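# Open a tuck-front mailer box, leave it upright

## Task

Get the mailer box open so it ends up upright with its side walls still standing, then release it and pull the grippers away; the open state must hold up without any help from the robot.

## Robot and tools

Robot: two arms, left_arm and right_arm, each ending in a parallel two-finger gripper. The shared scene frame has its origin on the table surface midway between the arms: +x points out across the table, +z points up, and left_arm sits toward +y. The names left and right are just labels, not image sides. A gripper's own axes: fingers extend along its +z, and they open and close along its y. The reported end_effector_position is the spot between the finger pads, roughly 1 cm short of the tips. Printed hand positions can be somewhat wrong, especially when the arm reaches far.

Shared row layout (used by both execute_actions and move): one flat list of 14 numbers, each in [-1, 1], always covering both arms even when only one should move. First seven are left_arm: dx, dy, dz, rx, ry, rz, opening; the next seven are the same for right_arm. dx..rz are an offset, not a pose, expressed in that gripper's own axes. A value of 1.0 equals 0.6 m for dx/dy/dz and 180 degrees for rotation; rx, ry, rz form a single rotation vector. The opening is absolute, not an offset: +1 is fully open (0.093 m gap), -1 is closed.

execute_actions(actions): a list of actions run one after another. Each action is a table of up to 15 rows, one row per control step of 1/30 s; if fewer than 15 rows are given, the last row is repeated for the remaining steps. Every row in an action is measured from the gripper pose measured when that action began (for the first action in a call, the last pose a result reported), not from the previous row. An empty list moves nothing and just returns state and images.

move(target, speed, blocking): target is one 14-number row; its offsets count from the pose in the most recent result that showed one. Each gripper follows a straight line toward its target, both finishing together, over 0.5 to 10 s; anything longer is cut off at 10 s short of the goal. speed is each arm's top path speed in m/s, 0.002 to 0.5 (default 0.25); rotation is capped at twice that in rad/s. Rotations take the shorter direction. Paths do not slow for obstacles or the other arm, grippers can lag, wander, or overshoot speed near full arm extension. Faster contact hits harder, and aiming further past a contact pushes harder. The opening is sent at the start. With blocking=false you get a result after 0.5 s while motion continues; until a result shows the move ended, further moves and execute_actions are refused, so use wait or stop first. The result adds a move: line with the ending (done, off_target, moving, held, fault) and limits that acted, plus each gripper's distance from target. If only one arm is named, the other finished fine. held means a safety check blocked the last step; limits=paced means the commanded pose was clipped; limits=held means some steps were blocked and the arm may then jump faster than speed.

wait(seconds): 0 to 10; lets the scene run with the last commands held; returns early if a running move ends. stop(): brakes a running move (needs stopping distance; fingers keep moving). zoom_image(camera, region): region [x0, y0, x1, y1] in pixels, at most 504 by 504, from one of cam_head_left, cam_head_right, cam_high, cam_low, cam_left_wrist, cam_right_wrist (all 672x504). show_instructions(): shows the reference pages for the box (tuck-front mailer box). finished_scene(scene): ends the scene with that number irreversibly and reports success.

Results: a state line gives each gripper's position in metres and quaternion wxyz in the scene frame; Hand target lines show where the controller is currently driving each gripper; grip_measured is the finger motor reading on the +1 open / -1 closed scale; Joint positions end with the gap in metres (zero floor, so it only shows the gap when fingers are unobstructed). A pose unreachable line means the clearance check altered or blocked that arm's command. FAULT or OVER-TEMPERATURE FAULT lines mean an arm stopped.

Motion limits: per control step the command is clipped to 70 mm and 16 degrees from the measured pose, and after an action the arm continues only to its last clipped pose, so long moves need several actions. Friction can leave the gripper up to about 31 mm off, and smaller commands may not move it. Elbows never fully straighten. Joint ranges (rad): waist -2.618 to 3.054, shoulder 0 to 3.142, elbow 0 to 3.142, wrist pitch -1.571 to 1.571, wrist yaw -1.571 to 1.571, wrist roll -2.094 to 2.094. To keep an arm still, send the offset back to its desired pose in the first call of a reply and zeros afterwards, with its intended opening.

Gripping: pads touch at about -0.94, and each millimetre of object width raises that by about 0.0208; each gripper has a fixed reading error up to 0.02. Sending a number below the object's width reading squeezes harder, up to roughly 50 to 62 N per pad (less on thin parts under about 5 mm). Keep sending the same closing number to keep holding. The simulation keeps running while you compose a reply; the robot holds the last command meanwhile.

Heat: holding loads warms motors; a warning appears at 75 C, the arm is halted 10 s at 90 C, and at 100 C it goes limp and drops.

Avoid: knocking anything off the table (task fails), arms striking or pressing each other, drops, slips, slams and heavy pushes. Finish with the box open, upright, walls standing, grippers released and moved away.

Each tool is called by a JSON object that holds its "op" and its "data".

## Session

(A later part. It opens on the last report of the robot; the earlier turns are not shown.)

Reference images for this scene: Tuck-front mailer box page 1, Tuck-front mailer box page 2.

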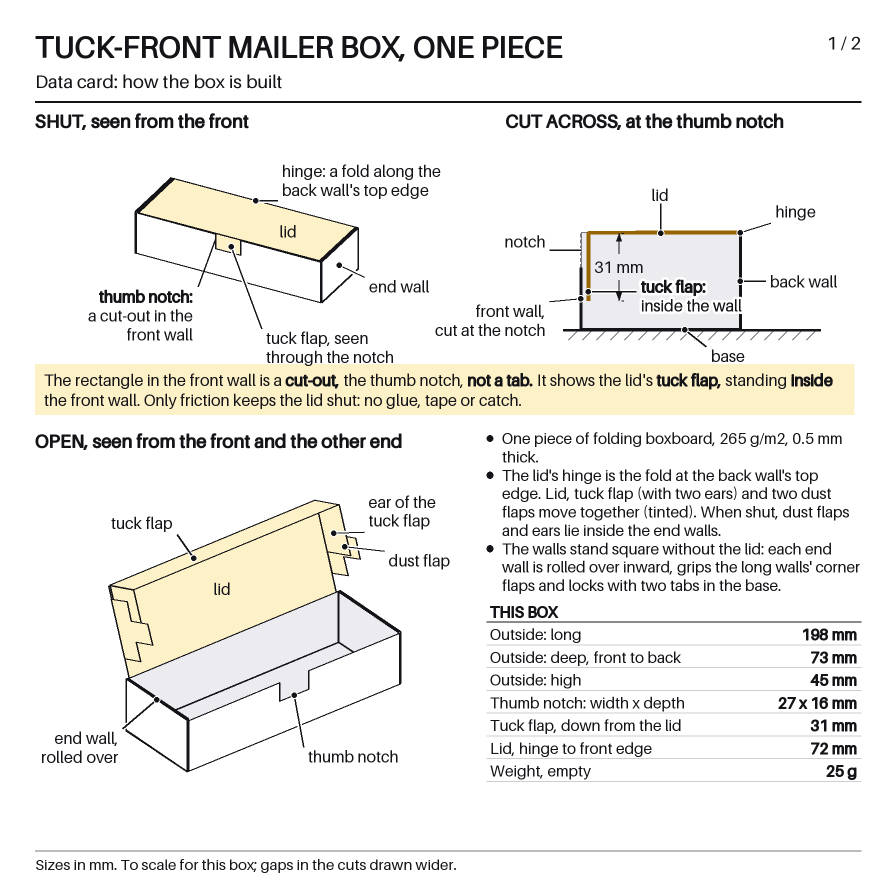

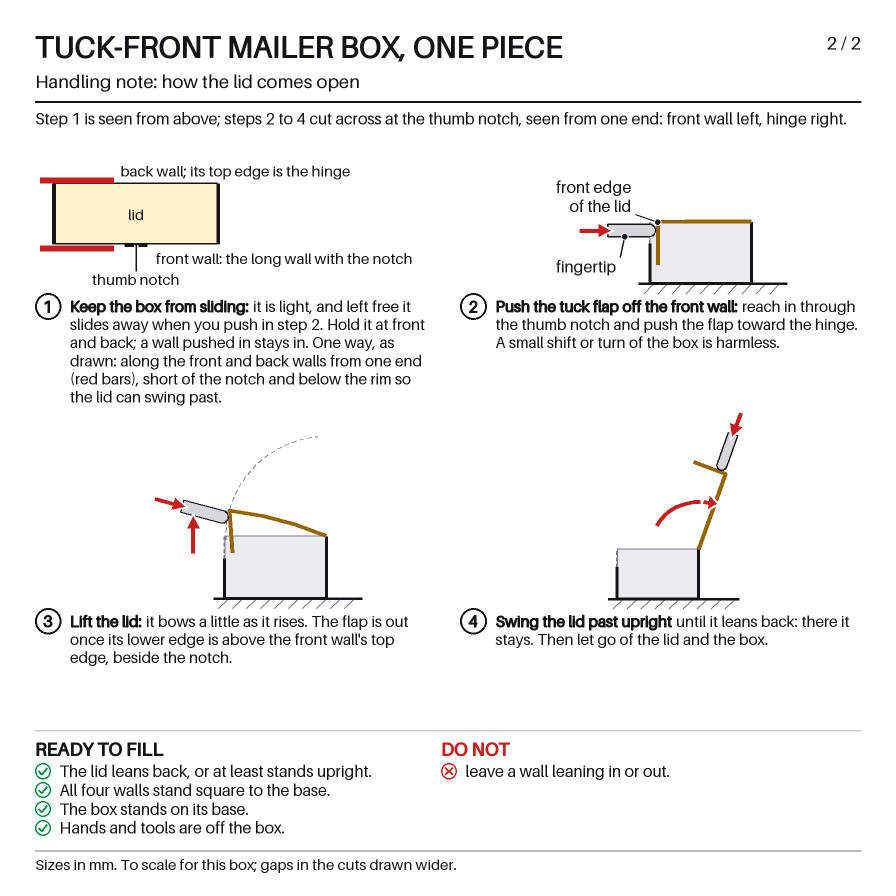

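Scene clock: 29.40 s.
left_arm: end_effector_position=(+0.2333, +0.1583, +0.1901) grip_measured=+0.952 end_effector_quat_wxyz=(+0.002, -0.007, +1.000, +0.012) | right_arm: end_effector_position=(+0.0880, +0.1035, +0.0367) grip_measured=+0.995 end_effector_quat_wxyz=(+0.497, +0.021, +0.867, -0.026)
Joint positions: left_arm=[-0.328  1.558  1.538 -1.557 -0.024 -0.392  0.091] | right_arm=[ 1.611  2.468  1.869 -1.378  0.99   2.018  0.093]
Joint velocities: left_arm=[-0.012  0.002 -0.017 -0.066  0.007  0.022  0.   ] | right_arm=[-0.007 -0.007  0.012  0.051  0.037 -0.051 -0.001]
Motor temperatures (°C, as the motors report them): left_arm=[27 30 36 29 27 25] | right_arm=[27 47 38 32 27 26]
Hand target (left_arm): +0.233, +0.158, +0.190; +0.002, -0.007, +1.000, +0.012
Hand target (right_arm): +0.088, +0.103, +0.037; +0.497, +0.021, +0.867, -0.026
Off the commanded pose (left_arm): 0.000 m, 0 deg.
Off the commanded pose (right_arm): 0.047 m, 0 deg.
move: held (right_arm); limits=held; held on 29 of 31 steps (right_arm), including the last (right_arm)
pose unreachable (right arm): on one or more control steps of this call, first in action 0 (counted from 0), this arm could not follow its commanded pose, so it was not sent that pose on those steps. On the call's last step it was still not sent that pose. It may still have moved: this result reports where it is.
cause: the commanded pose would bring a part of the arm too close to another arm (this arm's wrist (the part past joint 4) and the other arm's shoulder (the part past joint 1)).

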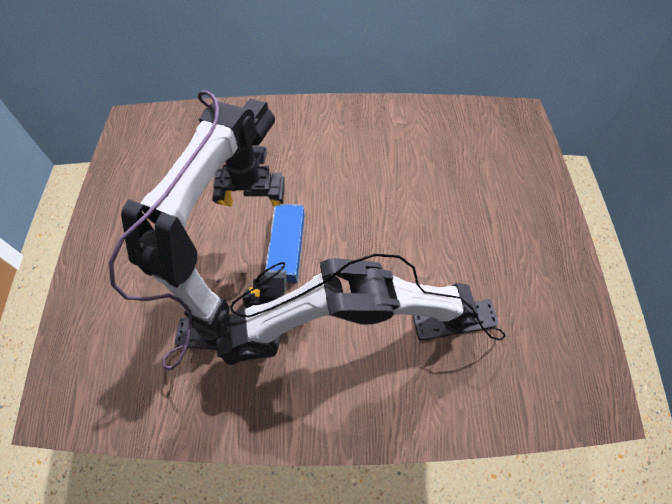

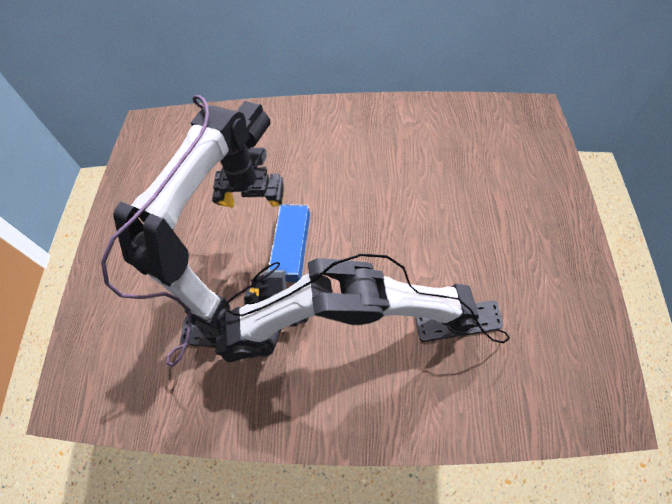

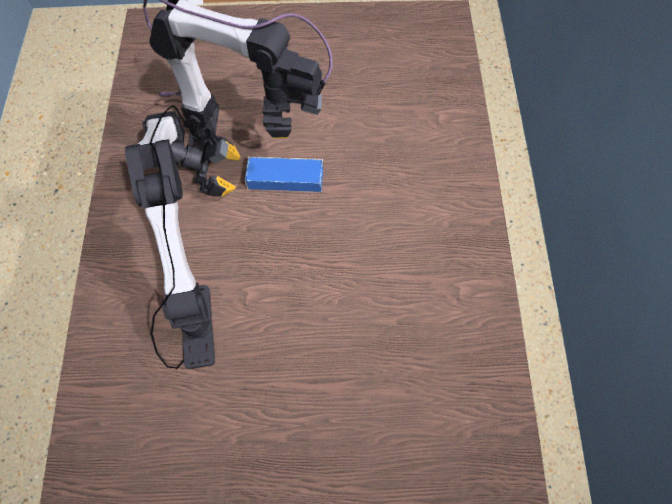

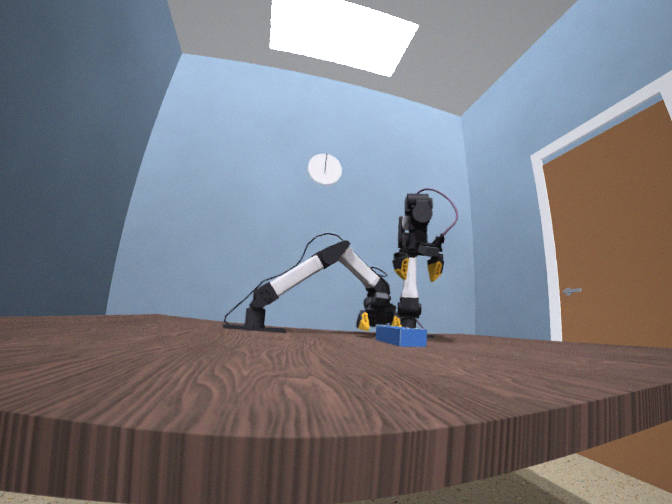

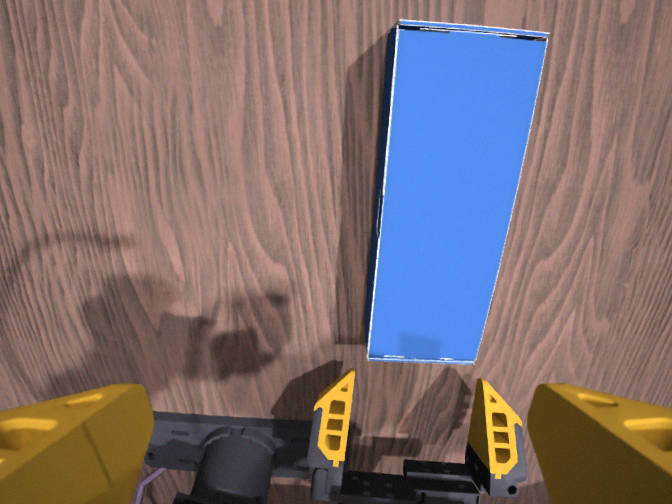

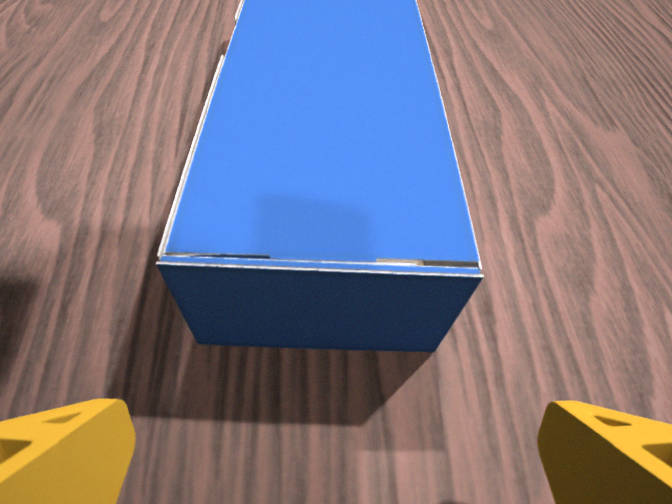

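{"op": "move", "data": {"target": [0.04,-0.105,0.18,0,0,0.02,1,0,-0.14,-0.03,0,0,0,1], "speed": 0.12}}

Scene clock: 33.00 s.
left_arm: end_effector_position=(+0.2150, +0.0969, +0.0949) grip_measured=+0.995 end_effector_quat_wxyz=(+0.020, +0.024, +1.000, +0.001) | right_arm: end_effector_position=(+0.0697, +0.0248, +0.0497) grip_measured=+0.995 end_effector_quat_wxyz=(+0.489, +0.007, +0.872, -0.027)
Joint positions: left_arm=[-0.563  1.558  1.157 -1.137 -0.024 -0.565  0.093] | right_arm=[ 1.697  2.192  1.431 -1.294  0.942  2.1    0.093]
Joint velocities: left_arm=[ 0.007  0.007  0.007  0.022 -0.007  0.007 -0.   ] | right_arm=[ 0.007 -0.002 -0.007  0.007  0.037  0.022 -0.001]
Motor temperatures (°C, as the motors report them): left_arm=[27 30 36 29 27 25] | right_arm=[27 48 38 32 27 26]
Hand target (left_arm): +0.209, +0.098, +0.082; +0.003, +0.025, +1.000, +0.013
Hand target (right_arm): +0.068, +0.021, +0.050; +0.488, +0.009, +0.873, -0.023
Off the commanded pose (left_arm): 0.015 m, 3 deg.
Off the commanded pose (right_arm): 0.005 m, 2 deg.
joint sent to its limit (right arm) — the command would take joint 6 (wrist roll) past its upper limit, so that joint was sent only as far as its limit.
move: off_target (left_arm)

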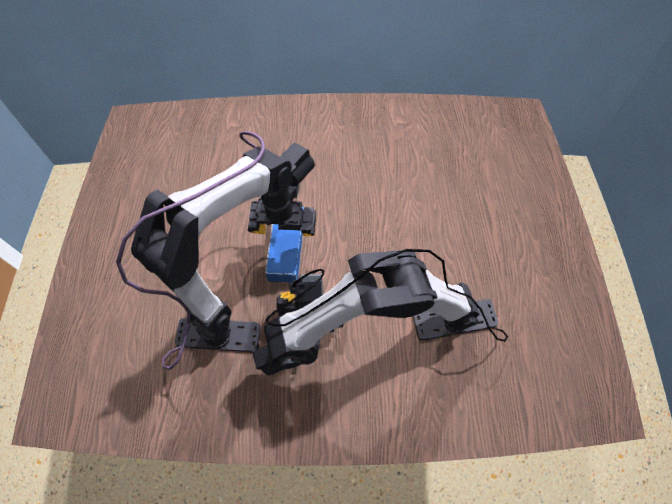

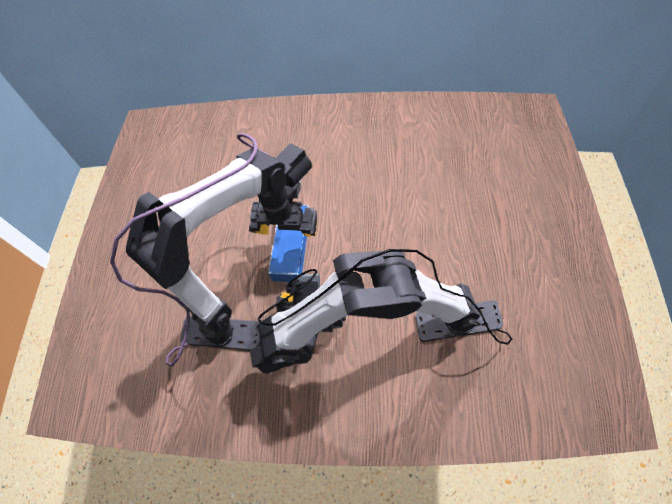

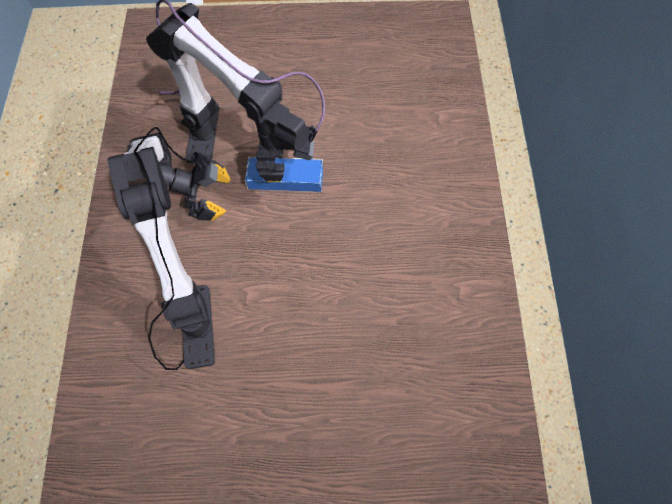

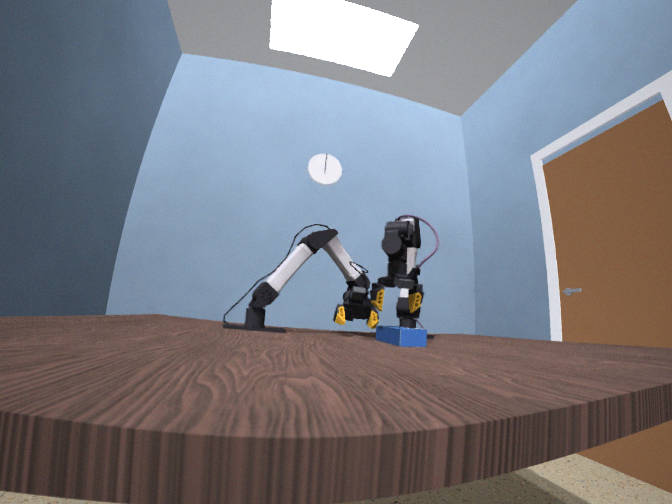

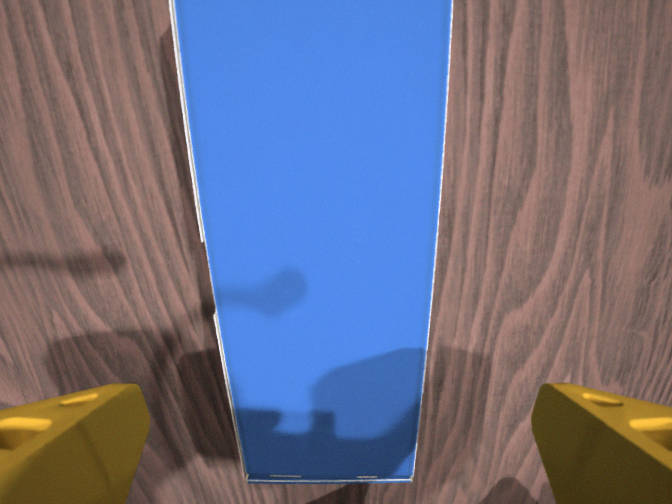

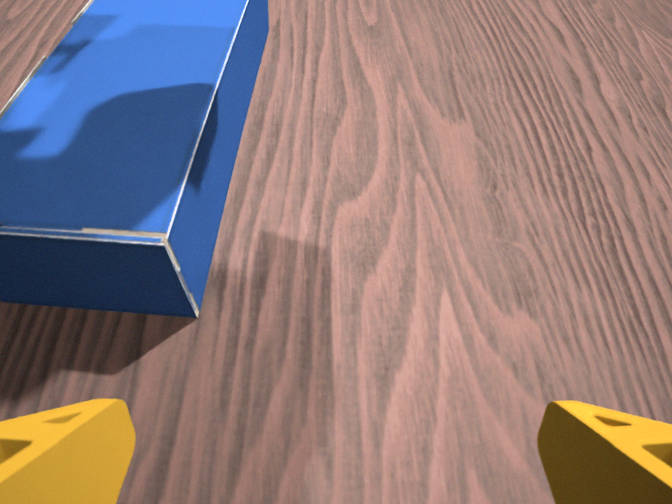

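{"op": "move", "data": {"target": [-0.03,0.006,0.115,0,0,0,1,0,0,0,0,0,0,1], "speed": 0.06}}

Scene clock: 36.73 s.
left_arm: end_effector_position=(+0.2397, +0.0925, +0.0389) grip_measured=+0.995 end_effector_quat_wxyz=(+0.035, +0.025, +0.999, -0.007) | right_arm: end_effector_position=(+0.0696, +0.0250, +0.0496) grip_measured=+0.995 end_effector_quat_wxyz=(+0.489, +0.008, +0.872, -0.027)
Joint positions: left_arm=[-0.527  1.672  1.044 -0.875 -0.024 -0.528  0.093] | right_arm=[ 1.697  2.192  1.431 -1.293  0.942  2.1    0.093]
Joint velocities: left_arm=[ 0.002  0.002  0.002 -0.022 -0.037 -0.051 -0.   ] | right_arm=[ 0.012  0.002 -0.002  0.051 -0.037 -0.051 -0.   ]
Motor temperatures (°C, as the motors report them): left_arm=[27 30 36 29 27 25] | right_arm=[27 49 37 32 27 26]
Hand target (left_arm): +0.235, +0.099, +0.028; +0.020, +0.024, +1.000, +0.001
Hand target (right_arm): +0.070, +0.025, +0.050; +0.489, +0.007, +0.872, -0.027
Off the commanded pose (left_arm): 0.015 m, 2 deg.
Off the commanded pose (right_arm): 0.000 m, 0 deg.
move: off_target (left_arm)

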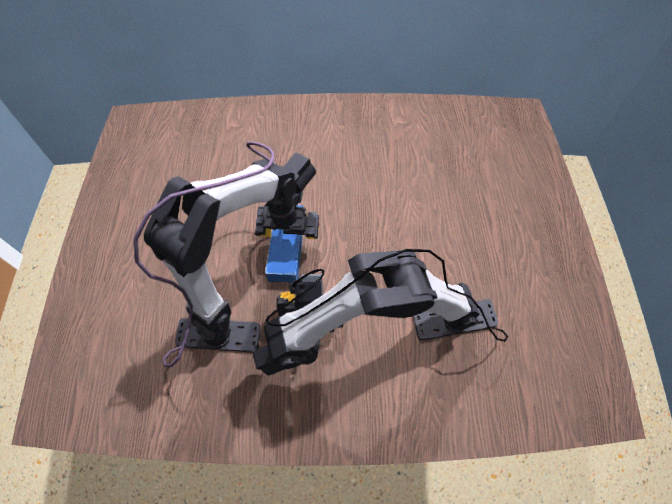

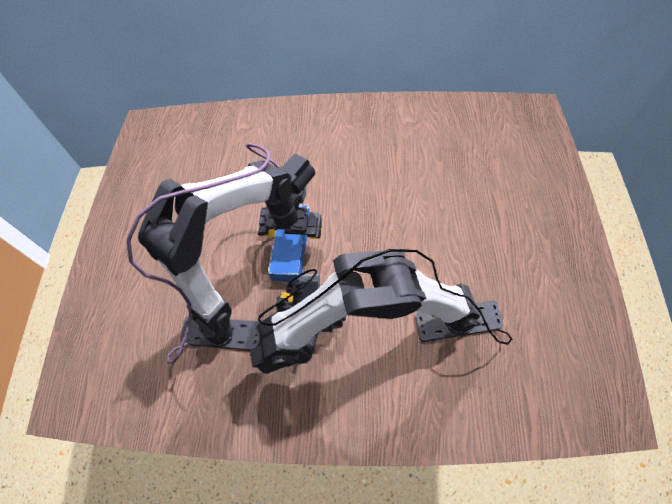

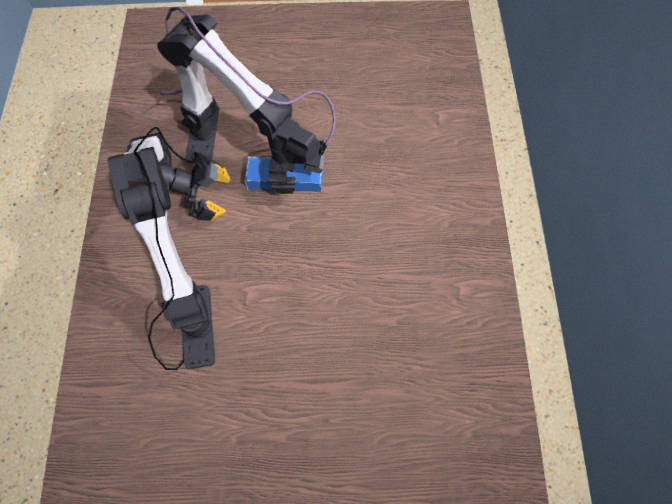

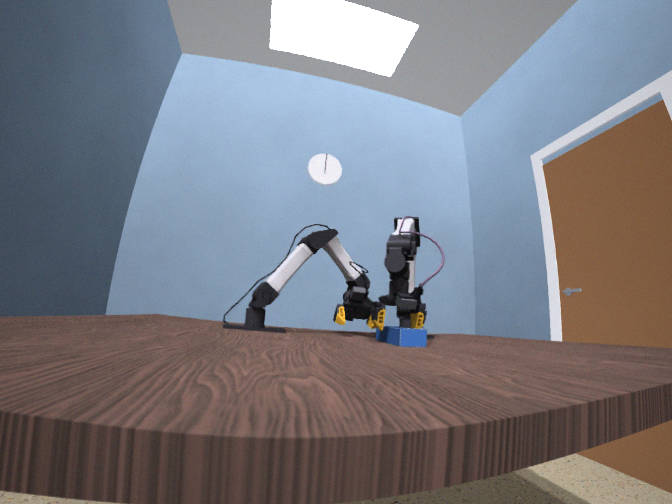

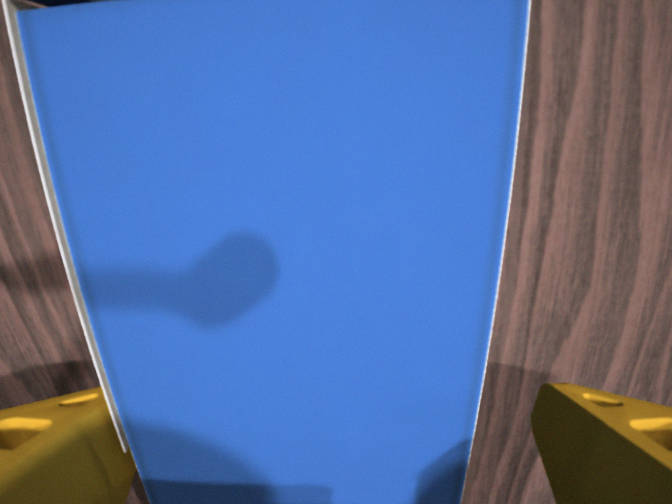

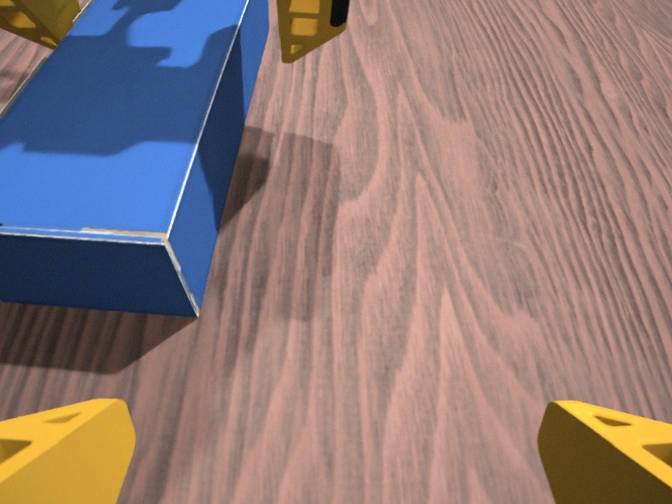

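{"op": "move", "data": {"target": [0,0.03,-0.03,0,0,0,1,0,0,0,0,0,0,1], "speed": 0.04}}

{"op": "move", "data": {"target": [0,0.01,0.055,0,0,0,1,0,0,0,0,0,0,1], "speed": 0.04}}

Scene clock: 39.93 s.
left_arm: end_effector_position=(+0.2370, +0.1094, +0.0481) grip_measured=+0.995 end_effector_quat_wxyz=(+0.027, +0.025, +0.999, -0.001) | right_arm: end_effector_position=(+0.0696, +0.0250, +0.0496) grip_measured=+0.995 end_effector_quat_wxyz=(+0.489, +0.008, +0.872, -0.027)
Joint positions: left_arm=[-0.483  1.635  1.044 -0.931 -0.024 -0.482  0.093] | right_arm=[ 1.697  2.192  1.431 -1.293  0.942  2.1    0.093]
Joint velocities: left_arm=[ 0.002 -0.027 -0.007  0.066 -0.037 -0.022  0.001] | right_arm=[-0.007  0.007 -0.007 -0.051 -0.022 -0.037 -0.   ]
Motor temperatures (°C, as the motors report them): left_arm=[27 30 36 29 27 25] | right_arm=[27 50 37 32 27 26]
Hand target (left_arm): +0.239, +0.111, +0.056; +0.035, +0.025, +0.999, -0.007
Hand target (right_arm): +0.070, +0.025, +0.050; +0.489, +0.008, +0.872, -0.027
Off the commanded pose (left_arm): 0.009 m, 1 deg.
Off the commanded pose (right_arm): 0.000 m, 0 deg.
move: done

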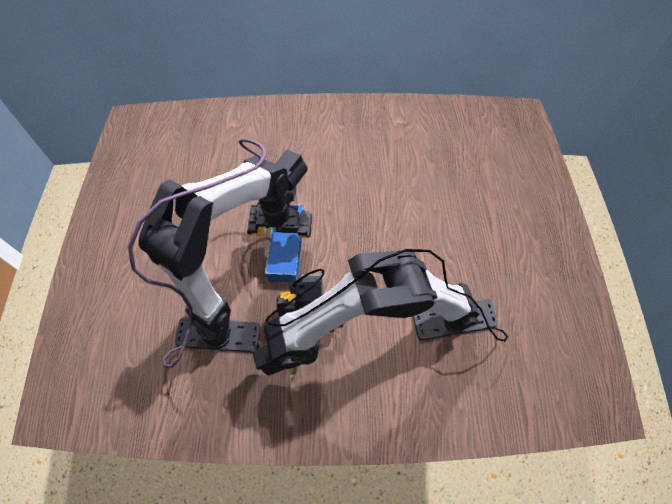

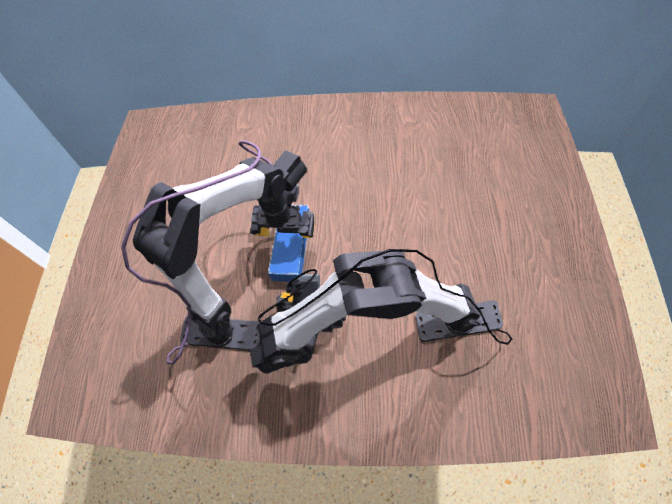

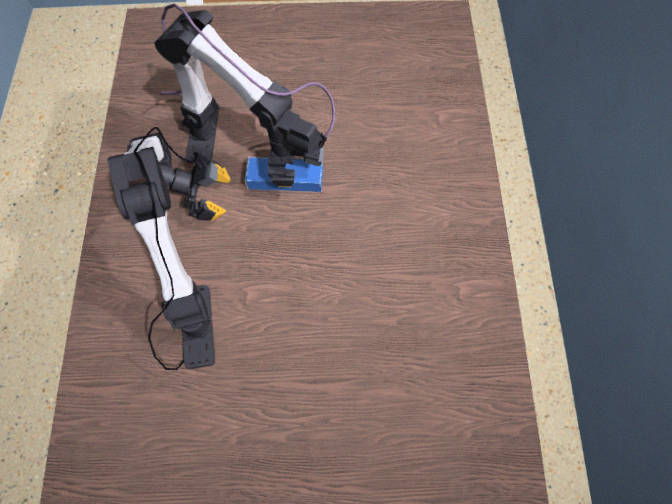

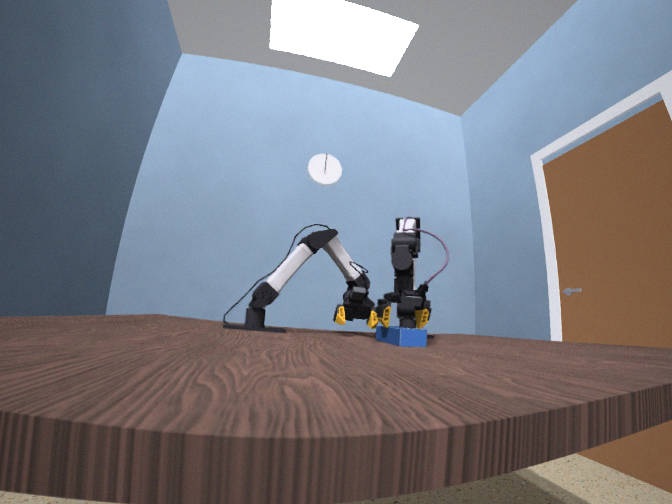

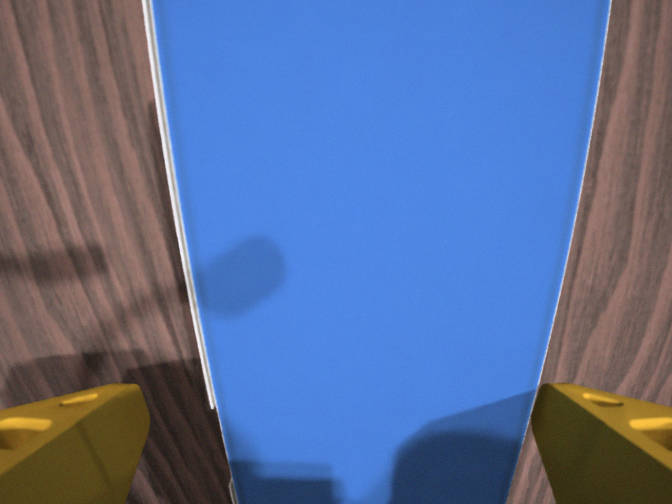

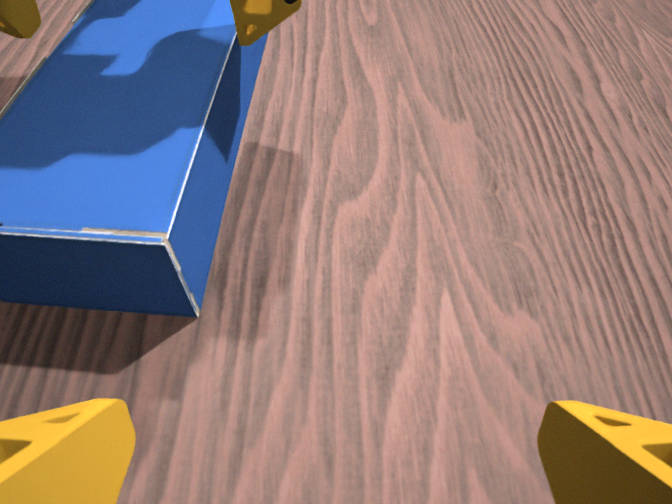

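Scene clock: 41.23 s.
left_arm: end_effector_position=(+0.2441, +0.1085, +0.0269) grip_measured=+0.995 end_effector_quat_wxyz=(+0.043, +0.026, +0.999, -0.009) | right_arm: end_effector_position=(+0.0696, +0.0250, +0.0496) grip_measured=+0.995 end_effector_quat_wxyz=(+0.489, +0.008, +0.872, -0.027)
Joint positions: left_arm=[-0.473  1.662  0.979 -0.805 -0.024 -0.47   0.093] | right_arm=[ 1.697  2.192  1.431 -1.293  0.942  2.1    0.093]
Joint velocities: left_arm=[-0.007 -0.012 -0.007  0.022  0.051 -0.037  0.   ] | right_arm=[ 0.012 -0.002 -0.007 -0.022 -0.007 -0.007  0.002]
Motor temperatures (°C, as the motors report them): left_arm=[27 30 36 29 27 25] | right_arm=[27 50 37 32 27 26]
Hand target (left_arm): +0.238, +0.115, +0.016; +0.027, +0.025, +0.999, -0.001
Hand target (right_arm): +0.070, +0.025, +0.050; +0.489, +0.008, +0.872, -0.027
Off the commanded pose (left_arm): 0.014 m, 2 deg.
Off the commanded pose (right_arm): 0.000 m, 0 deg.
move: off_target (left_arm)

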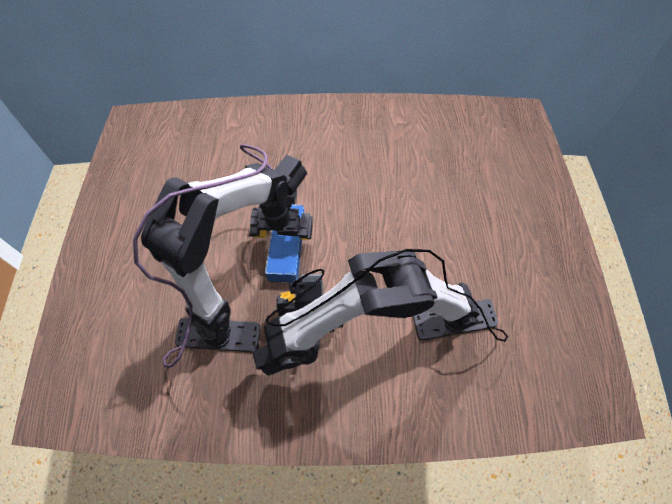

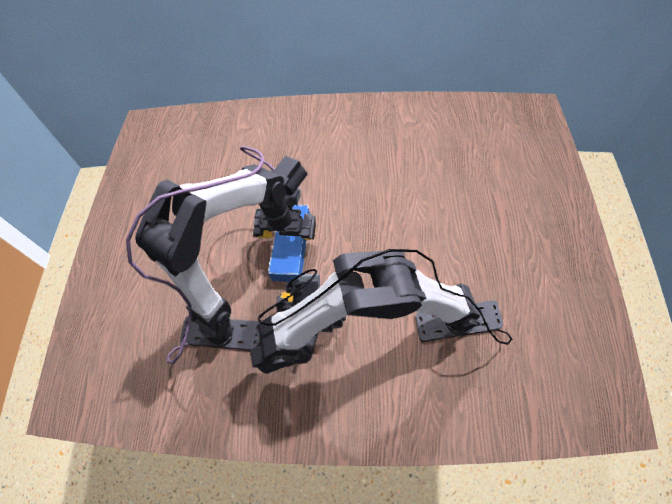

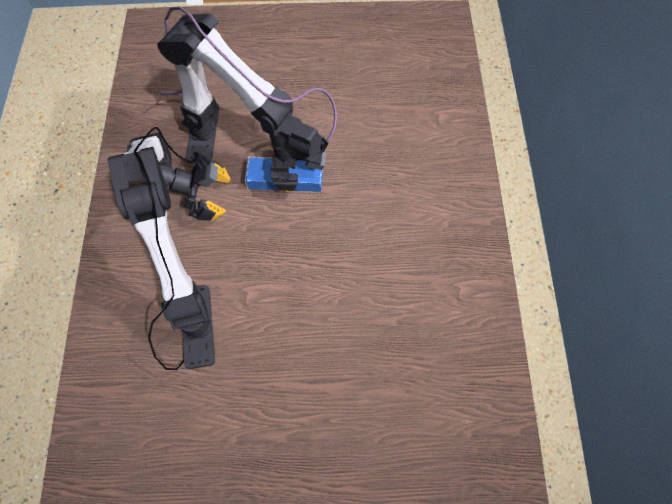

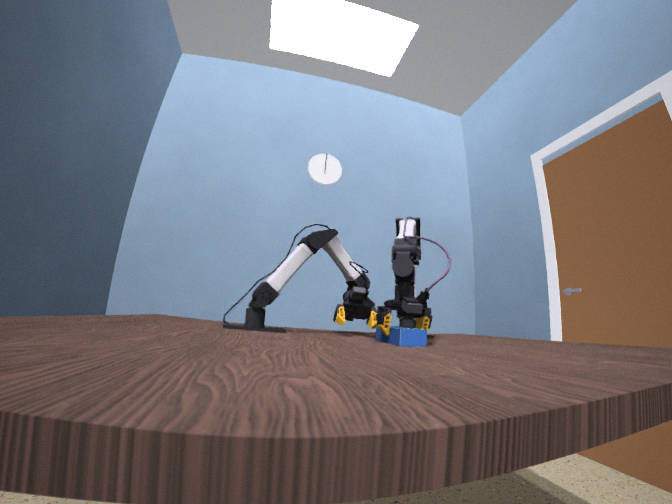

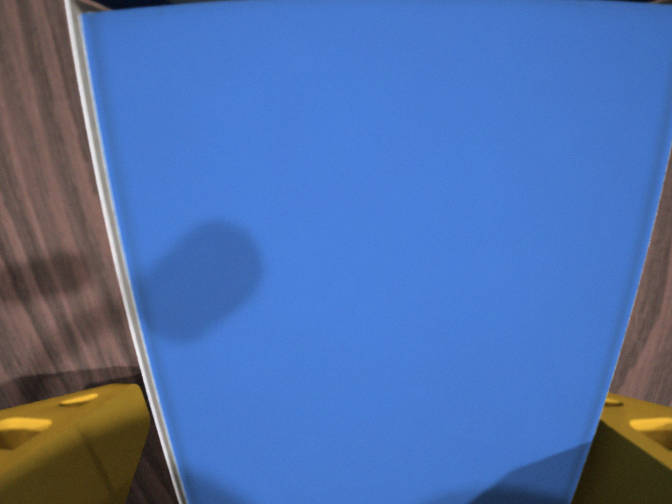

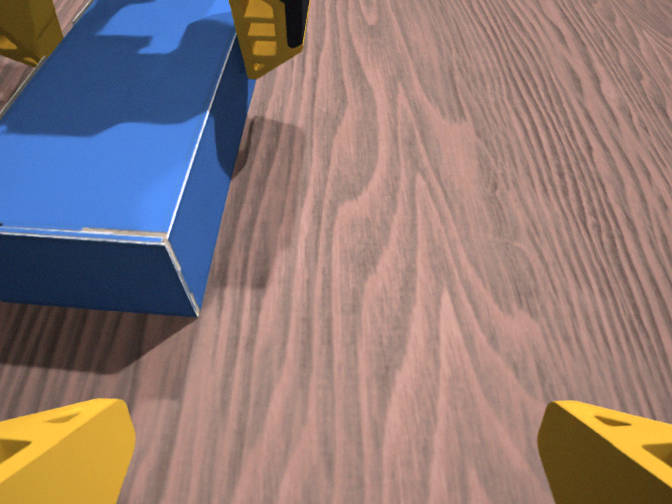

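{"op": "move", "data": {"target": [0,-0.15,0.01,0,0,0,0.6,0,0,0,0,0,0,1], "speed": 0.05}}

Scene clock: 45.30 s.
left_arm: end_effector_position=(+0.2378, +0.0238, +0.0246) grip_measured=+0.602 end_effector_quat_wxyz=(+0.046, +0.027, +0.998, -0.013) | right_arm: end_effector_position=(+0.0696, +0.0250, +0.0496) grip_measured=+0.995 end_effector_quat_wxyz=(+0.489, +0.008, +0.872, -0.027)
Joint positions: left_arm=[-0.71   1.823  1.162 -0.823 -0.041 -0.704  0.074] | right_arm=[ 1.697  2.192  1.431 -1.293  0.942  2.1    0.093]
Joint velocities: left_arm=[ 0.002 -0.002  0.007 -0.022  0.007 -0.066 -0.001] | right_arm=[ 0.002 -0.002  0.012  0.007 -0.007  0.037  0.001]
Motor temperatures (°C, as the motors report them): left_arm=[27 30 36 29 27 25] | right_arm=[27 51 37 31 27 26]
Hand target (left_arm): +0.240, +0.019, +0.024; +0.045, +0.027, +0.999, -0.009
Hand target (right_arm): +0.070, +0.025, +0.050; +0.489, +0.008, +0.872, -0.027
Off the commanded pose (left_arm): 0.006 m, 1 deg.
Off the commanded pose (right_arm): 0.000 m, 0 deg.
move: done

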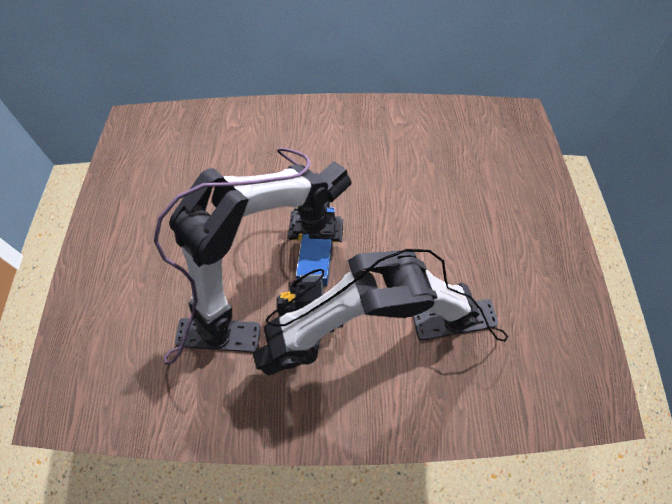

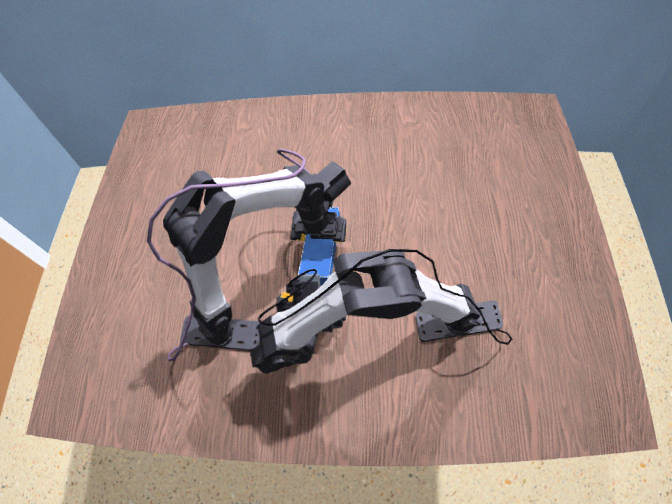

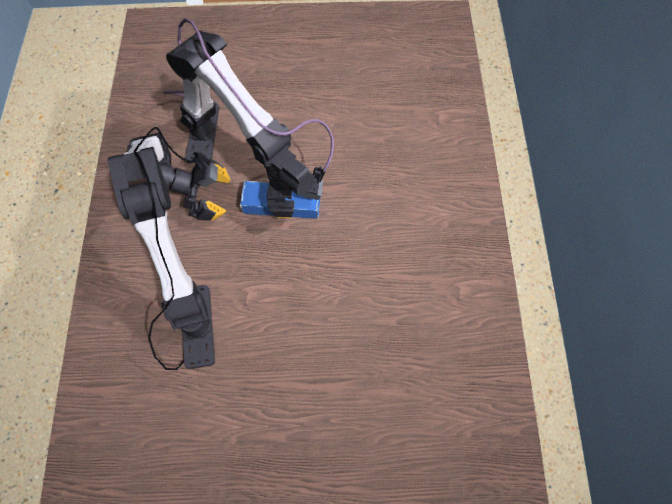

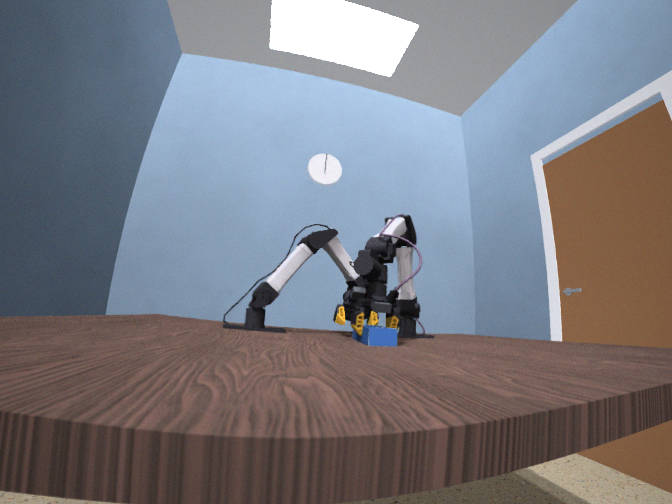

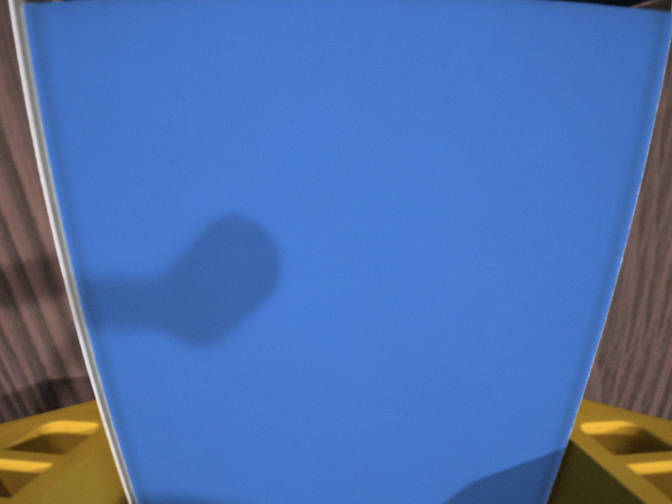

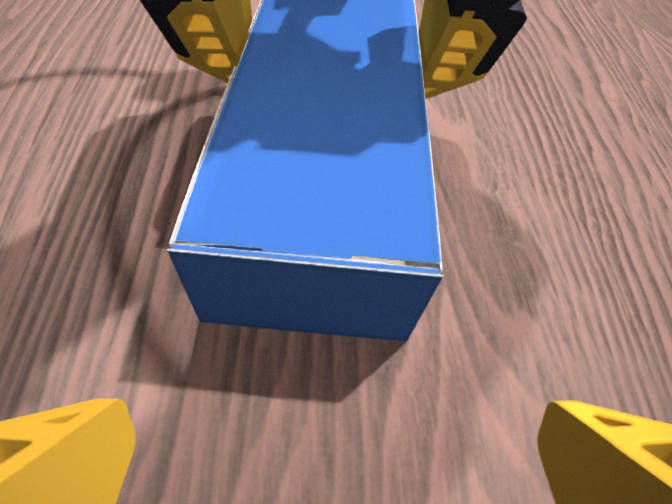

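{"op": "move", "data": {"target": [0.015,0,-0.03,0,0,0,0.9,0,0.018,0.095,0.012,0,0,1], "speed": 0.05}}

Scene clock: 48.00 s.
left_arm: end_effector_position=(+0.2292, +0.0281, +0.0332) grip_measured=+0.898 end_effector_quat_wxyz=(+0.039, +0.026, +0.999, -0.008) | right_arm: end_effector_position=(+0.1146, +0.0381, +0.0259) grip_measured=+0.995 end_effector_quat_wxyz=(+0.485, +0.026, +0.874, -0.031)
Joint positions: left_arm=[-0.719  1.793  1.162 -0.872 -0.041 -0.715  0.088] | right_arm=[ 1.563  2.224  1.401 -1.089  0.977  1.941  0.093]
Joint velocities: left_arm=[-0.012  0.002 -0.007  0.037 -0.007 -0.007  0.   ] | right_arm=[ 0.002 -0.002 -0.007  0.051  0.007 -0.037 -0.001]
Motor temperatures (°C, as the motors report them): left_arm=[27 30 36 29 27 25] | right_arm=[27 51 37 31 27 26]
Hand target (left_arm): +0.227, +0.025, +0.041; +0.046, +0.028, +0.998, -0.013
Hand target (right_arm): +0.118, +0.032, +0.020; +0.490, +0.017, +0.871, -0.044
Off the commanded pose (left_arm): 0.009 m, 1 deg.
Off the commanded pose (right_arm): 0.009 m, 2 deg.
move: done

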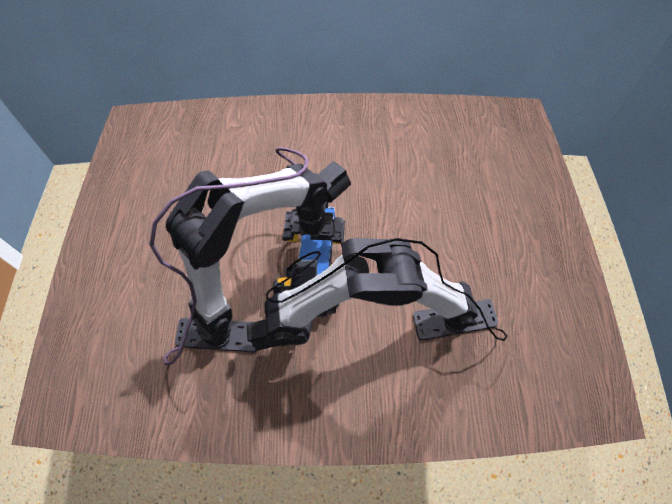

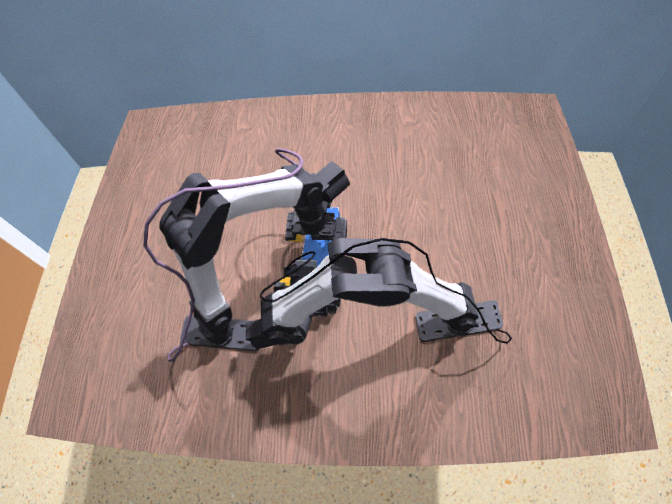

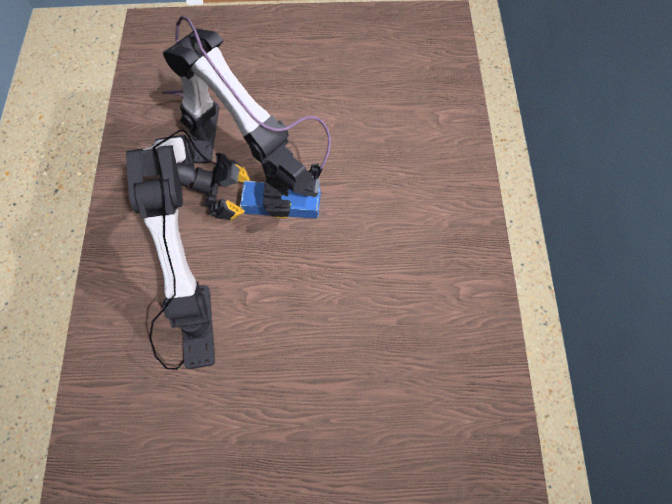

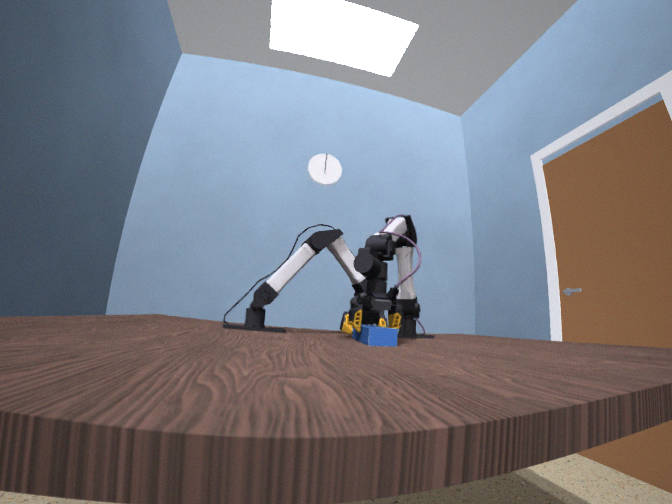

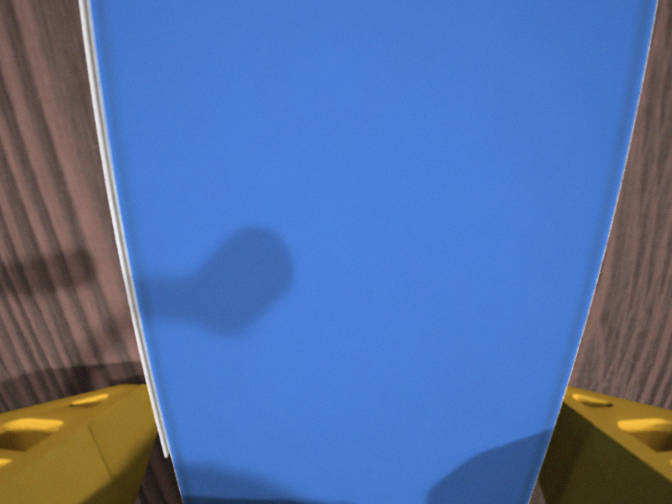

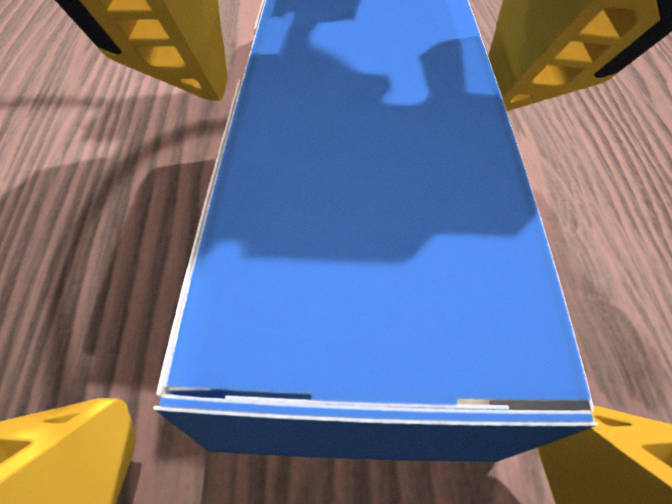

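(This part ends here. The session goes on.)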